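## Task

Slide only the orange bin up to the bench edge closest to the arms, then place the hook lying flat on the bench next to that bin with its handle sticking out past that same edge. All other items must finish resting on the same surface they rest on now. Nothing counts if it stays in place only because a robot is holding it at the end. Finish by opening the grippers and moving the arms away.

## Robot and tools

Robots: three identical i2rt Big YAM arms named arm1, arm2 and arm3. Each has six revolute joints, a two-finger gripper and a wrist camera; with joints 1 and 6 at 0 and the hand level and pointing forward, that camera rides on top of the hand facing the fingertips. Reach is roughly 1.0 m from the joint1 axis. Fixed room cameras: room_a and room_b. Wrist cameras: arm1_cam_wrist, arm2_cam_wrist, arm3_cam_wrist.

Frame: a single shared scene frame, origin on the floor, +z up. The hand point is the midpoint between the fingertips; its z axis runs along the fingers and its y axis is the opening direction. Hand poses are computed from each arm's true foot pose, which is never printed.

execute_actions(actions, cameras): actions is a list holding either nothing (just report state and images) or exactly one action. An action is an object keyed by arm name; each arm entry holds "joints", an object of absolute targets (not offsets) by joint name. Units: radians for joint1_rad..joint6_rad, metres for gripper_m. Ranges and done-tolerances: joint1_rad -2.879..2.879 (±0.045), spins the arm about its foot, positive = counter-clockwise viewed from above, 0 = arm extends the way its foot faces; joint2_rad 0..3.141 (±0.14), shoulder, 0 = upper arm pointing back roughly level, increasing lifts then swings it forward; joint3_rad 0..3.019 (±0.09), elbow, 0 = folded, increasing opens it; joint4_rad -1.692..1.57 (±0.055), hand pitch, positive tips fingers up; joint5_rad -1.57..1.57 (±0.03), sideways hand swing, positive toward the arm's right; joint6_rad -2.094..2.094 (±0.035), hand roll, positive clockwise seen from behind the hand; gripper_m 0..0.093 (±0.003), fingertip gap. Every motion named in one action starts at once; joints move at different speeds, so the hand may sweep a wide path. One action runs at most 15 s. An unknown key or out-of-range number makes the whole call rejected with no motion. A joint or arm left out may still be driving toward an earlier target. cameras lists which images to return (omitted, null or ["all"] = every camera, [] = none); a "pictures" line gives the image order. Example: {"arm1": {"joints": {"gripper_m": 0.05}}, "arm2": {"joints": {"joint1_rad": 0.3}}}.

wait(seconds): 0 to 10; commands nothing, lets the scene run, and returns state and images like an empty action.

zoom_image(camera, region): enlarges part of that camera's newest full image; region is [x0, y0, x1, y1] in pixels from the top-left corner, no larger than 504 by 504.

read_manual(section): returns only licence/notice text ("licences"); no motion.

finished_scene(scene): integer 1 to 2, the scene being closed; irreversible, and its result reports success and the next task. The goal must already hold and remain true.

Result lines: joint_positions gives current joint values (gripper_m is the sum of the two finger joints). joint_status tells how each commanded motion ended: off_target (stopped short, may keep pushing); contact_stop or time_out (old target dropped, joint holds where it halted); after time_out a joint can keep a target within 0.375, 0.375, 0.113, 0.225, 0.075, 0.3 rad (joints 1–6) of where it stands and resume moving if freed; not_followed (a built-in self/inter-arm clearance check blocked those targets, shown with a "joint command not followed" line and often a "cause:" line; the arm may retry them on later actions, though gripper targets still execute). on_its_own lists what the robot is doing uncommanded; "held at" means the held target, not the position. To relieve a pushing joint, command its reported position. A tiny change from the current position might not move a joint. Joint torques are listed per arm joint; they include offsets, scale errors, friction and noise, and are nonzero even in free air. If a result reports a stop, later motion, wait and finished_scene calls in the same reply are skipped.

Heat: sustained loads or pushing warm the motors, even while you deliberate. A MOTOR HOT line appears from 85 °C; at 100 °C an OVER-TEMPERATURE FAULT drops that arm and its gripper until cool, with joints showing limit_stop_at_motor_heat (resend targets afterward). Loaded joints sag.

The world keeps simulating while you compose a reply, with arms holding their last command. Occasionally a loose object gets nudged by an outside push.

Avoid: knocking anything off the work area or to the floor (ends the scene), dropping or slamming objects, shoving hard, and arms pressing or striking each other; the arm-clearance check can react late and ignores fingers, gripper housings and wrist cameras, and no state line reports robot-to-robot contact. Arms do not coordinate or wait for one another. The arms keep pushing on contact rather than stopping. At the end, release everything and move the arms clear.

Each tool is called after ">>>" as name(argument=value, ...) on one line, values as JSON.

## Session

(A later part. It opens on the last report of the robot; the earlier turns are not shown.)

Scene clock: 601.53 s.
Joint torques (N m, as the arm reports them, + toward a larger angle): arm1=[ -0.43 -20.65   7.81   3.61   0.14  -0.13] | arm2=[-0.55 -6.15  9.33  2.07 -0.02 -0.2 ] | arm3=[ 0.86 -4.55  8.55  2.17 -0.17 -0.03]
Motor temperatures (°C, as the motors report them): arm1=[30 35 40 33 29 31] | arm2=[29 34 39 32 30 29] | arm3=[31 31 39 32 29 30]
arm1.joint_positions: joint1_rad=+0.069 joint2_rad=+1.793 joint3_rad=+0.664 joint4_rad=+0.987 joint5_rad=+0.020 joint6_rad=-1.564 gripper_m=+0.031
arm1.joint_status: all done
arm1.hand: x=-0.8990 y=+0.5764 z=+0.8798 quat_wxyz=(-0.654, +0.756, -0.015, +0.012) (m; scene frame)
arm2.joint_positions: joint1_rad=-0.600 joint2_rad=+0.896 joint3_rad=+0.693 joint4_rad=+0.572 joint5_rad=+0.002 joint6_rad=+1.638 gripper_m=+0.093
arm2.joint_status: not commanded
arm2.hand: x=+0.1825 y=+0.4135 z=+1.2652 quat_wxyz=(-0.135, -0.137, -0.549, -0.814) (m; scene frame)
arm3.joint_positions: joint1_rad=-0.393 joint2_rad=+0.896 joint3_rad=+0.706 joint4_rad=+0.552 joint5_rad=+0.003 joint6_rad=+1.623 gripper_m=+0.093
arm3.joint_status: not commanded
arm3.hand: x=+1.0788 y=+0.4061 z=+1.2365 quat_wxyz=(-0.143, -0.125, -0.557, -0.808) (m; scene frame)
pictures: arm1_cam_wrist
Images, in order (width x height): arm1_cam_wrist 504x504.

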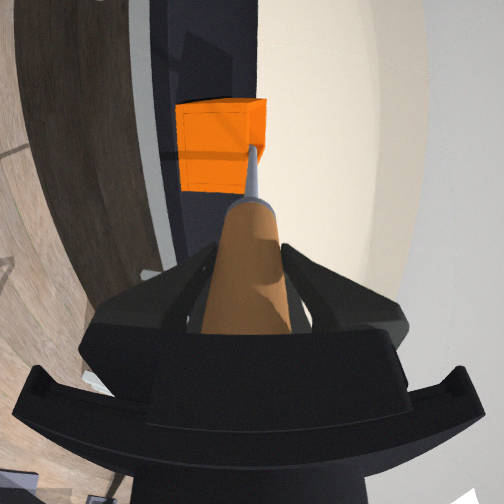

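>>> execute_actions(actions=[{"arm1":{"joints":{"joint2_rad":1.78,"joint3_rad":0.775,"joint4_rad":1.0}}}], cameras=[])

>>> execute_actions(actions=[{"arm1":{"joints":{"joint2_rad":1.63,"joint3_rad":0.79,"joint4_rad":0.97}}}], cameras=["arm1_cam_wrist","room_a"])

Scene clock: 612.53 s.
Joint torques (N m, as the arm reports them, + toward a larger angle): arm1=[ -1.75 -18.74  12.08   2.97   0.14  -0.09] | arm2=[-0.65 -6.09  9.32  2.09 -0.02 -0.21] | arm3=[ 0.98 -4.49  8.48  2.15 -0.13 -0.01]
Motor temperatures (°C, as the motors report them): arm1=[30 35 40 33 29 31] | arm2=[29 34 40 32 30 29] | arm3=[31 31 39 32 29 30]
arm1.joint_positions: joint1_rad=+0.069 joint2_rad=+1.797 joint3_rad=+0.715 joint4_rad=+0.970 joint5_rad=+0.020 joint6_rad=-1.564 gripper_m=+0.031
arm1.joint_status: all done
arm1.hand: x=-0.8987 y=+0.5947 z=+0.8946 quat_wxyz=(-0.665, +0.746, -0.015, +0.012) (m; scene frame)
arm2.joint_positions: joint1_rad=-0.600 joint2_rad=+0.896 joint3_rad=+0.693 joint4_rad=+0.572 joint5_rad=+0.002 joint6_rad=+1.639 gripper_m=+0.093
arm2.joint_status: not commanded
arm2.hand: x=+0.1825 y=+0.4135 z=+1.2652 quat_wxyz=(-0.135, -0.137, -0.549, -0.814) (m; scene frame)
arm3.joint_positions: joint1_rad=-0.393 joint2_rad=+0.896 joint3_rad=+0.706 joint4_rad=+0.552 joint5_rad=+0.003 joint6_rad=+1.623 gripper_m=+0.093
arm3.joint_status: not commanded
arm3.hand: x=+1.0788 y=+0.4061 z=+1.2365 quat_wxyz=(-0.143, -0.125, -0.557, -0.808) (m; scene frame)
pictures: none
No camera images: the call's "cameras" was empty. Leave "cameras" out to get every camera's image.

Scene clock: 613.57 s.
Joint torques (N m, as the arm reports them, + toward a larger angle): arm1=[ -1.04 -17.66  13.46   3.34   0.14  -0.11] | arm2=[-0.6  -6.22  9.27  2.05 -0.01 -0.2 ] | arm3=[ 1.01 -4.95  8.48  2.14 -0.14 -0.02]
Motor temperatures (°C, as the motors report them): arm1=[30 35 40 33 29 31] | arm2=[29 34 40 32 30 29] | arm3=[31 31 39 32 29 30]
arm1.joint_positions: joint1_rad=+0.069 joint2_rad=+1.650 joint3_rad=+0.731 joint4_rad=+0.930 joint5_rad=+0.020 joint6_rad=-1.564 gripper_m=+0.031
arm1.joint_status: all done
arm1.hand: x=-0.8988 y=+0.5955 z=+0.9768 quat_wxyz=(-0.710, +0.704, -0.015, +0.012) (m; scene frame)
arm2.joint_positions: joint1_rad=-0.600 joint2_rad=+0.896 joint3_rad=+0.693 joint4_rad=+0.572 joint5_rad=+0.002 joint6_rad=+1.639 gripper_m=+0.093
arm2.joint_status: not commanded
arm2.hand: x=+0.1825 y=+0.4135 z=+1.2652 quat_wxyz=(-0.135, -0.137, -0.549, -0.814) (m; scene frame)
arm3.joint_positions: joint1_rad=-0.393 joint2_rad=+0.896 joint3_rad=+0.706 joint4_rad=+0.552 joint5_rad=+0.003 joint6_rad=+1.623 gripper_m=+0.093
arm3.joint_status: not commanded
arm3.hand: x=+1.0788 y=+0.4061 z=+1.2365 quat_wxyz=(-0.143, -0.125, -0.557, -0.808) (m; scene frame)
pictures: arm1_cam_wrist, room_a
Images, in order (width x height): arm1_cam_wrist 504x504, room_a 504x504.

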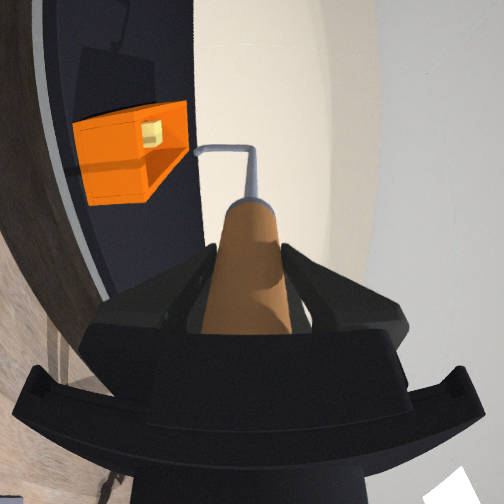

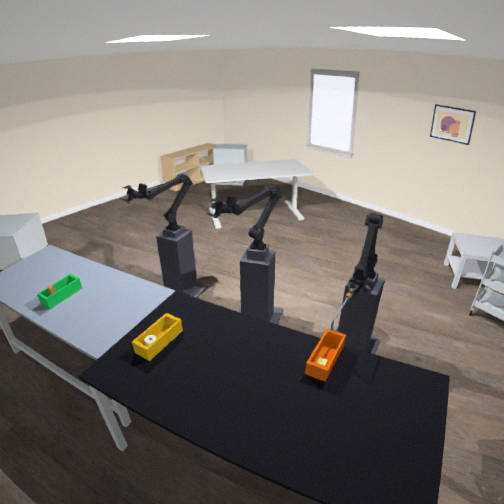

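>>> execute_actions(actions=[{"arm1":{"joints":{"joint1_rad":0.31,"joint5_rad":0.18,"joint2_rad":1.80,"joint3_rad":1.05,"joint4_rad":0.88}}}], cameras=[])

>>> execute_actions(actions=[{"arm1":{"joints":{"joint2_rad":2.035,"joint3_rad":1.33,"joint4_rad":0.84}}}], cameras=["arm1_cam_wrist","room_a"])

Scene clock: 623.90 s.
Joint torques (N m, as the arm reports them, + toward a larger angle): arm1=[ -0.3  -24.09  14.71   3.33   0.07  -0.11] | arm2=[-0.58 -6.2   9.27  2.07 -0.03 -0.21] | arm3=[ 0.98 -4.56  8.52  2.24 -0.14 -0.02]
Motor temperatures (°C, as the motors report them): arm1=[30 35 42 33 29 31] | arm2=[29 34 40 32 30 29] | arm3=[31 31 39 32 29 30]
arm1.joint_positions: joint1_rad=+0.310 joint2_rad=+1.842 joint3_rad=+0.981 joint4_rad=+0.844 joint5_rad=+0.180 joint6_rad=-1.565 gripper_m=+0.031
arm1.joint_status: all done
arm1.hand: x=-1.0338 y=+0.6693 z=+0.9580 quat_wxyz=(-0.700, +0.714, +0.015, -0.016) (m; scene frame)
arm2.joint_positions: joint1_rad=-0.600 joint2_rad=+0.896 joint3_rad=+0.693 joint4_rad=+0.572 joint5_rad=+0.002 joint6_rad=+1.639 gripper_m=+0.093
arm2.joint_status: not commanded
arm2.hand: x=+0.1825 y=+0.4135 z=+1.2652 quat_wxyz=(-0.135, -0.137, -0.549, -0.814) (m; scene frame)
arm3.joint_positions: joint1_rad=-0.393 joint2_rad=+0.896 joint3_rad=+0.706 joint4_rad=+0.552 joint5_rad=+0.003 joint6_rad=+1.623 gripper_m=+0.093
arm3.joint_status: not commanded
arm3.hand: x=+1.0788 y=+0.4061 z=+1.2365 quat_wxyz=(-0.143, -0.125, -0.557, -0.808) (m; scene frame)
pictures: none
No camera images: the call's "cameras" was empty. Leave "cameras" out to get every camera's image.

Scene clock: 625.00 s.
Joint torques (N m, as the arm reports them, + toward a larger angle): arm1=[ -0.58 -27.56  16.25   3.13   0.19  -0.08] | arm2=[-0.7  -6.2   9.32  2.07 -0.02 -0.21] | arm3=[ 0.93 -4.64  8.54  2.23 -0.13 -0.02]
Motor temperatures (°C, as the motors report them): arm1=[30 35 42 33 29 31] | arm2=[29 34 40 32 30 29] | arm3=[31 31 39 32 29 30]
arm1.joint_positions: joint1_rad=+0.310 joint2_rad=+2.070 joint3_rad=+1.248 joint4_rad=+0.805 joint5_rad=+0.179 joint6_rad=-1.565 gripper_m=+0.031
arm1.joint_status: all done
arm1.hand: x=-1.0527 y=+0.7521 z=+0.9208 quat_wxyz=(-0.700, +0.714, +0.015, -0.016) (m; scene frame)
arm2.joint_positions: joint1_rad=-0.600 joint2_rad=+0.896 joint3_rad=+0.693 joint4_rad=+0.572 joint5_rad=+0.002 joint6_rad=+1.639 gripper_m=+0.093
arm2.joint_status: not commanded
arm2.hand: x=+0.1825 y=+0.4135 z=+1.2652 quat_wxyz=(-0.135, -0.137, -0.549, -0.814) (m; scene frame)
arm3.joint_positions: joint1_rad=-0.393 joint2_rad=+0.896 joint3_rad=+0.706 joint4_rad=+0.552 joint5_rad=+0.003 joint6_rad=+1.623 gripper_m=+0.093
arm3.joint_status: not commanded
arm3.hand: x=+1.0788 y=+0.4061 z=+1.2365 quat_wxyz=(-0.143, -0.125, -0.557, -0.808) (m; scene frame)
pictures: arm1_cam_wrist, room_a
Images, in order (width x height): arm1_cam_wrist 504x504, room_a 504x504.

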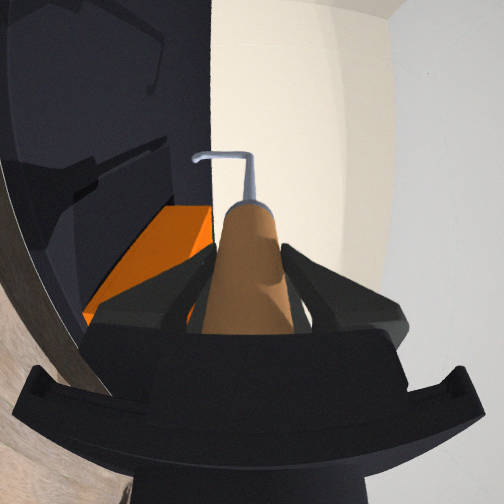

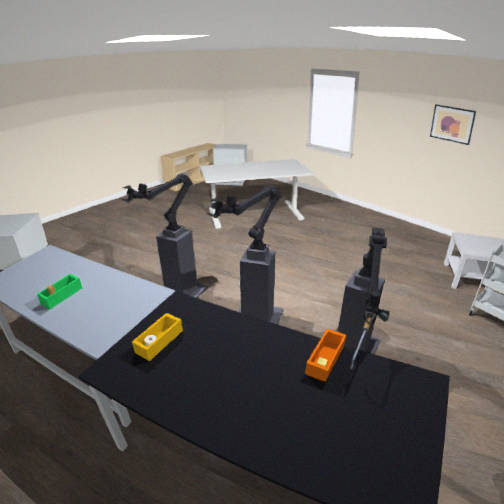

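>>> execute_actions(actions=[{"arm1":{"joints":{"joint2_rad":2.19,"joint3_rad":1.35,"joint4_rad":1.0}}}], cameras=["arm1_cam_wrist"])

Scene clock: 634.30 s.
Joint torques (N m, as the arm reports them, + toward a larger angle): arm1=[ -0.58 -29.4   13.05   3.75   0.13  -0.09] | arm2=[-0.69 -6.12  9.31  2.08 -0.01 -0.2 ] | arm3=[ 0.89 -4.55  8.64  2.13 -0.16 -0.03]
Motor temperatures (°C, as the motors report them): arm1=[30 35 44 33 29 31] | arm2=[29 34 40 32 30 29] | arm3=[31 31 39 32 29 30]
arm1.joint_positions: joint1_rad=+0.310 joint2_rad=+2.237 joint3_rad=+1.291 joint4_rad=+0.947 joint5_rad=+0.179 joint6_rad=-1.565 gripper_m=+0.031
arm1.joint_status: all done
arm1.hand: x=-1.0548 y=+0.7618 z=+0.8515 quat_wxyz=(-0.707, +0.707, +0.014, -0.017) (m; scene frame)
arm2.joint_positions: joint1_rad=-0.600 joint2_rad=+0.896 joint3_rad=+0.693 joint4_rad=+0.572 joint5_rad=+0.002 joint6_rad=+1.638 gripper_m=+0.093
arm2.joint_status: not commanded
arm2.hand: x=+0.1825 y=+0.4135 z=+1.2652 quat_wxyz=(-0.135, -0.137, -0.549, -0.814) (m; scene frame)
arm3.joint_positions: joint1_rad=-0.393 joint2_rad=+0.896 joint3_rad=+0.706 joint4_rad=+0.552 joint5_rad=+0.003 joint6_rad=+1.623 gripper_m=+0.093
arm3.joint_status: not commanded
arm3.hand: x=+1.0788 y=+0.4061 z=+1.2365 quat_wxyz=(-0.143, -0.125, -0.557, -0.808) (m; scene frame)
pictures: arm1_cam_wrist
Images, in order (width x height): arm1_cam_wrist 504x504.

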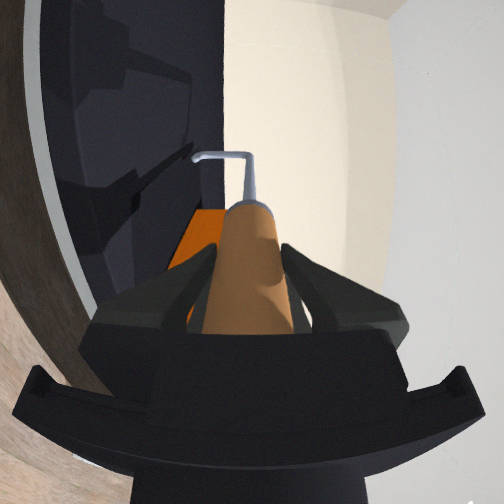

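>>> execute_actions(actions=[{"arm1":{"joints":{"joint2_rad":2.27,"joint3_rad":1.345,"joint4_rad":1.07,"joint6_rad":-0.75}}}], cameras=["arm1_cam_wrist"])

>>> execute_actions(actions=[{"arm1":{"joints":{"joint2_rad":2.345,"joint3_rad":1.37,"joint4_rad":1.12,"joint6_rad":0.0}}}], cameras=["arm1_cam_wrist","room_a"])

Scene clock: 643.30 s.
Joint torques (N m, as the arm reports them, + toward a larger angle): arm1=[ -0.17 -26.95  12.33   3.41   0.04  -0.04] | arm2=[-0.74 -6.05  9.34  2.05 -0.02 -0.2 ] | arm3=[ 1.13 -4.63  8.55  2.12 -0.13 -0.02]
Motor temperatures (°C, as the motors report them): arm1=[30 36 44 33 29 31] | arm2=[29 34 40 32 30 29] | arm3=[31 31 39 32 29 30]
arm1.joint_positions: joint1_rad=+0.310 joint2_rad=+2.291 joint3_rad=+1.291 joint4_rad=+1.030 joint5_rad=+0.181 joint6_rad=-0.756 gripper_m=+0.031
arm1.joint_status: all done
arm1.hand: x=-1.0535 y=+0.7581 z=+0.8304 quat_wxyz=(-0.651, +0.646, -0.264, -0.299) (m; scene frame)
arm2.joint_positions: joint1_rad=-0.600 joint2_rad=+0.896 joint3_rad=+0.693 joint4_rad=+0.572 joint5_rad=+0.002 joint6_rad=+1.638 gripper_m=+0.093
arm2.joint_status: not commanded
arm2.hand: x=+0.1825 y=+0.4135 z=+1.2652 quat_wxyz=(-0.135, -0.137, -0.549, -0.814) (m; scene frame)
arm3.joint_positions: joint1_rad=-0.393 joint2_rad=+0.896 joint3_rad=+0.706 joint4_rad=+0.552 joint5_rad=+0.003 joint6_rad=+1.623 gripper_m=+0.093
arm3.joint_status: not commanded
arm3.hand: x=+1.0788 y=+0.4061 z=+1.2365 quat_wxyz=(-0.143, -0.125, -0.557, -0.808) (m; scene frame)
pictures: arm1_cam_wrist
Images, in order (width x height): arm1_cam_wrist 504x504.

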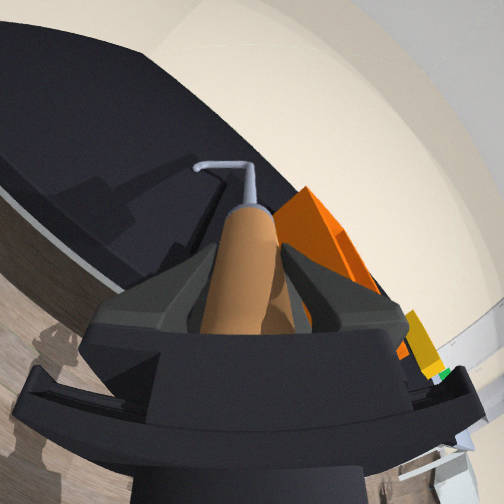

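Scene clock: 645.00 s.
Joint torques (N m, as the arm reports them, + toward a larger angle): arm1=[ -0.82 -26.61  11.81   2.96  -0.05   0.  ] | arm2=[-0.67 -6.22  9.29  2.09 -0.02 -0.21] | arm3=[ 0.98 -4.67  8.44  2.11 -0.13  0.  ]
Motor temperatures (°C, as the motors report them): arm1=[30 36 44 33 29 31] | arm2=[29 34 40 32 30 29] | arm3=[31 31 39 32 29 30]
arm1.joint_positions: joint1_rad=+0.310 joint2_rad=+2.353 joint3_rad=+1.317 joint4_rad=+1.092 joint5_rad=+0.183 joint6_rad=-0.009 gripper_m=+0.031
arm1.joint_status: all done
arm1.hand: x=-1.0538 y=+0.7603 z=+0.8109 quat_wxyz=(-0.503, +0.496, -0.476, -0.523) (m; scene frame)
arm2.joint_positions: joint1_rad=-0.600 joint2_rad=+0.896 joint3_rad=+0.693 joint4_rad=+0.572 joint5_rad=+0.002 joint6_rad=+1.639 gripper_m=+0.093
arm2.joint_status: not commanded
arm2.hand: x=+0.1825 y=+0.4135 z=+1.2652 quat_wxyz=(-0.135, -0.137, -0.549, -0.814) (m; scene frame)
arm3.joint_positions: joint1_rad=-0.393 joint2_rad=+0.896 joint3_rad=+0.706 joint4_rad=+0.552 joint5_rad=+0.003 joint6_rad=+1.623 gripper_m=+0.093
arm3.joint_status: not commanded
arm3.hand: x=+1.0788 y=+0.4061 z=+1.2365 quat_wxyz=(-0.143, -0.125, -0.557, -0.808) (m; scene frame)
pictures: arm1_cam_wrist, room_a
Images, in order (width x height): arm1_cam_wrist 504x504, room_a 504x504.

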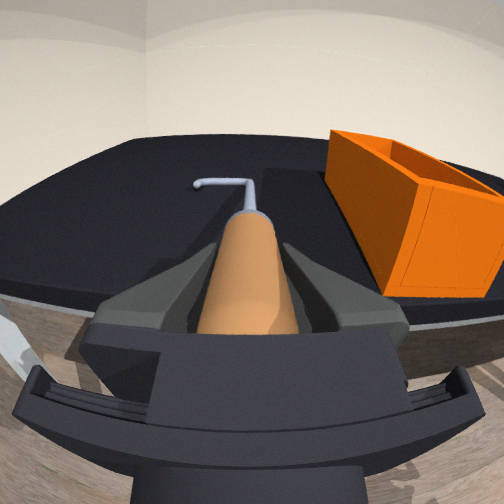

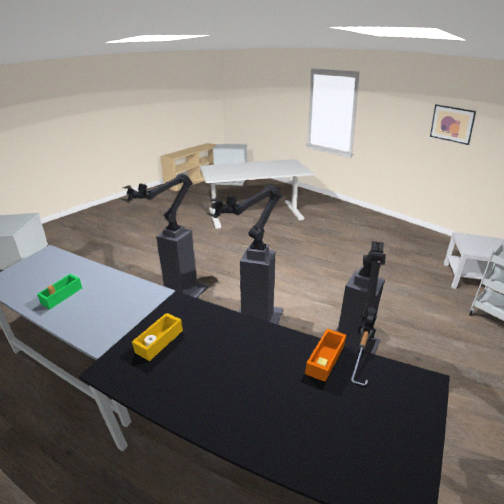

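>>> execute_actions(actions=[{"arm1":{"joints":{"joint2_rad":2.385,"joint4_rad":1.095}}}], cameras=["arm1_cam_wrist"])

Scene clock: 649.17 s.
Joint torques (N m, as the arm reports them, + toward a larger angle): arm1=[ -0.88 -25.41  10.9    2.12  -0.01  -0.08] | arm2=[-0.55 -6.12  9.3   2.07 -0.03 -0.2 ] | arm3=[ 1.16 -4.73  8.51  2.22 -0.12 -0.01]
Motor temperatures (°C, as the motors report them): arm1=[30 36 44 33 29 31] | arm2=[29 34 40 32 30 29] | arm3=[31 31 39 32 29 30]
arm1.joint_positions: joint1_rad=+0.310 joint2_rad=+2.382 joint3_rad=+1.325 joint4_rad=+1.089 joint5_rad=+0.182 joint6_rad=-0.005 gripper_m=+0.031
arm1.joint_status: all done
arm1.hand: x=-1.0537 y=+0.7598 z=+0.7915 quat_wxyz=(-0.497, +0.503, -0.482, -0.517) (m; scene frame)
arm2.joint_positions: joint1_rad=-0.600 joint2_rad=+0.896 joint3_rad=+0.693 joint4_rad=+0.572 joint5_rad=+0.002 joint6_rad=+1.639 gripper_m=+0.093
arm2.joint_status: not commanded
arm2.hand: x=+0.1825 y=+0.4135 z=+1.2652 quat_wxyz=(-0.135, -0.137, -0.549, -0.814) (m; scene frame)
arm3.joint_positions: joint1_rad=-0.393 joint2_rad=+0.896 joint3_rad=+0.706 joint4_rad=+0.552 joint5_rad=+0.003 joint6_rad=+1.623 gripper_m=+0.093
arm3.joint_status: not commanded
arm3.hand: x=+1.0788 y=+0.4061 z=+1.2365 quat_wxyz=(-0.143, -0.125, -0.557, -0.808) (m; scene frame)
pictures: arm1_cam_wrist
Images, in order (width x height): arm1_cam_wrist 504x504.

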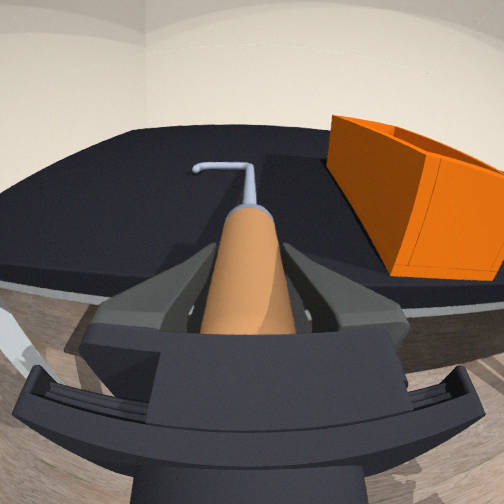

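>>> execute_actions(actions=[{"arm1":{"joints":{"gripper_m":0.07}}}], cameras=["arm1_cam_wrist","room_a","room_b"])

>>> zoom_image(camera="room_a", region=[310,300,410,400])

Scene clock: 654.93 s.
Joint torques (N m, as the arm reports them, + toward a larger angle): arm1=[ -0.53 -25.62  10.29   2.09   0.03  -0.11] | arm2=[-0.78 -6.08  9.29  2.08 -0.03 -0.2 ] | arm3=[ 0.97 -4.72  8.53  2.17 -0.13 -0.01]
Motor temperatures (°C, as the motors report them): arm1=[30 36 43 33 29 31] | arm2=[29 34 40 32 30 29] | arm3=[31 31 39 32 29 30]
arm1.joint_positions: joint1_rad=+0.310 joint2_rad=+2.382 joint3_rad=+1.333 joint4_rad=+1.088 joint5_rad=+0.182 joint6_rad=-0.005 gripper_m=+0.070
arm1.joint_status: all done
arm1.hand: x=-1.0544 y=+0.7625 z=+0.7951 quat_wxyz=(-0.498, +0.501, -0.481, -0.520) (m; scene frame)
arm2.joint_positions: joint1_rad=-0.600 joint2_rad=+0.896 joint3_rad=+0.693 joint4_rad=+0.572 joint5_rad=+0.002 joint6_rad=+1.638 gripper_m=+0.093
arm2.joint_status: not commanded
arm2.hand: x=+0.1825 y=+0.4135 z=+1.2652 quat_wxyz=(-0.135, -0.137, -0.549, -0.814) (m; scene frame)
arm3.joint_positions: joint1_rad=-0.393 joint2_rad=+0.896 joint3_rad=+0.706 joint4_rad=+0.552 joint5_rad=+0.003 joint6_rad=+1.623 gripper_m=+0.093
arm3.joint_status: not commanded
arm3.hand: x=+1.0788 y=+0.4061 z=+1.2365 quat_wxyz=(-0.143, -0.125, -0.557, -0.808) (m; scene frame)
pictures: arm1_cam_wrist, room_a, room_b
Images, in order (width x height): arm1_cam_wrist 504x504, room_a 504x504, room_b 504x504.

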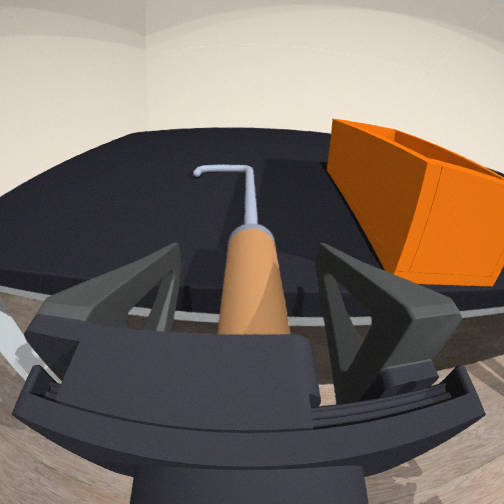

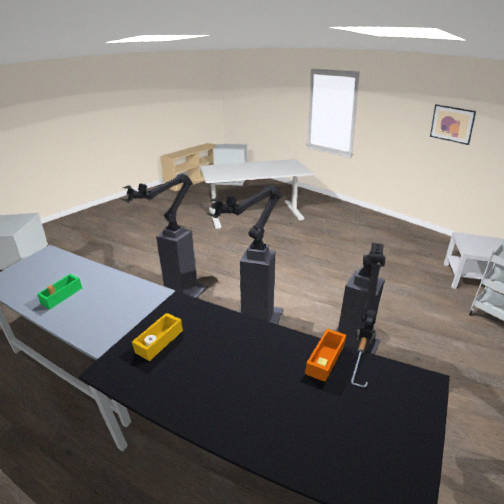

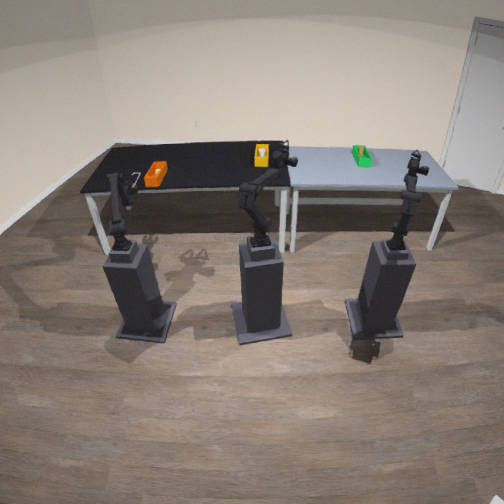

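Region (310, 300, 410, 400) of room_a's 504x504 image, scaled by 5.040, with more detail than that image has.

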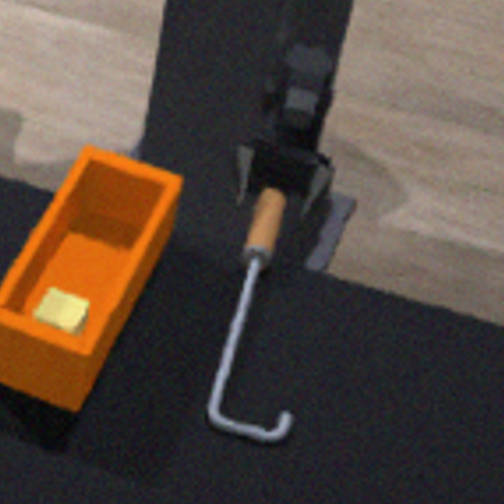

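>>> execute_actions(actions=[{"arm1":{"joints":{"joint2_rad":0.9,"joint3_rad":0.8,"joint4_rad":0.5,"gripper_m":0.093}}}], cameras=["room_a","room_b"])

Scene clock: 662.83 s.
Joint torques (N m, as the arm reports them, + toward a larger angle): arm1=[ 0.19 -5.9  11.66  1.42 -0.01 -0.08] | arm2=[-0.66 -6.16  9.29  2.08 -0.02 -0.21] | arm3=[ 0.7  -4.69  8.56  2.17 -0.13  0.  ]
Motor temperatures (°C, as the motors report them): arm1=[30 36 42 33 29 31] | arm2=[29 34 40 32 30 29] | arm3=[31 31 39 32 29 30]
arm1.joint_positions: joint1_rad=+0.310 joint2_rad=+0.895 joint3_rad=+0.799 joint4_rad=+0.507 joint5_rad=+0.182 joint6_rad=-0.005 gripper_m=+0.093
arm1.joint_status: all done
arm1.hand: x=-0.9811 y=+0.4364 z=+1.3045 quat_wxyz=(-0.560, +0.381, -0.399, -0.618) (m; scene frame)
arm2.joint_positions: joint1_rad=-0.600 joint2_rad=+0.896 joint3_rad=+0.693 joint4_rad=+0.572 joint5_rad=+0.002 joint6_rad=+1.638 gripper_m=+0.093
arm2.joint_status: not commanded
arm2.hand: x=+0.1825 y=+0.4135 z=+1.2652 quat_wxyz=(-0.135, -0.137, -0.549, -0.814) (m; scene frame)
arm3.joint_positions: joint1_rad=-0.393 joint2_rad=+0.896 joint3_rad=+0.706 joint4_rad=+0.552 joint5_rad=+0.003 joint6_rad=+1.623 gripper_m=+0.093
arm3.joint_status: not commanded
arm3.hand: x=+1.0788 y=+0.4061 z=+1.2365 quat_wxyz=(-0.143, -0.125, -0.557, -0.808) (m; scene frame)
pictures: room_a, room_b
Images, in order (width x height): room_a 504x504, room_b 504x504.

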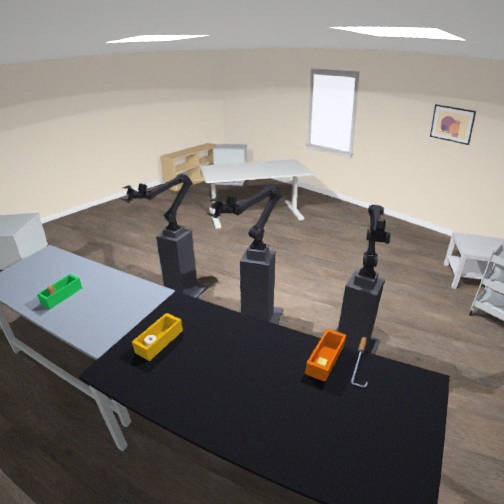

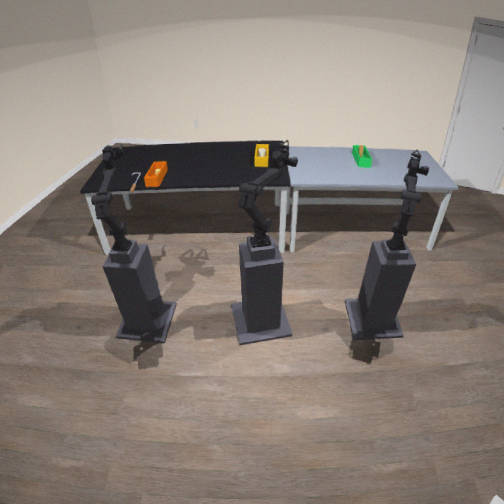

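>>> finished_scene(scene=1)

The scene is finished: the task was done.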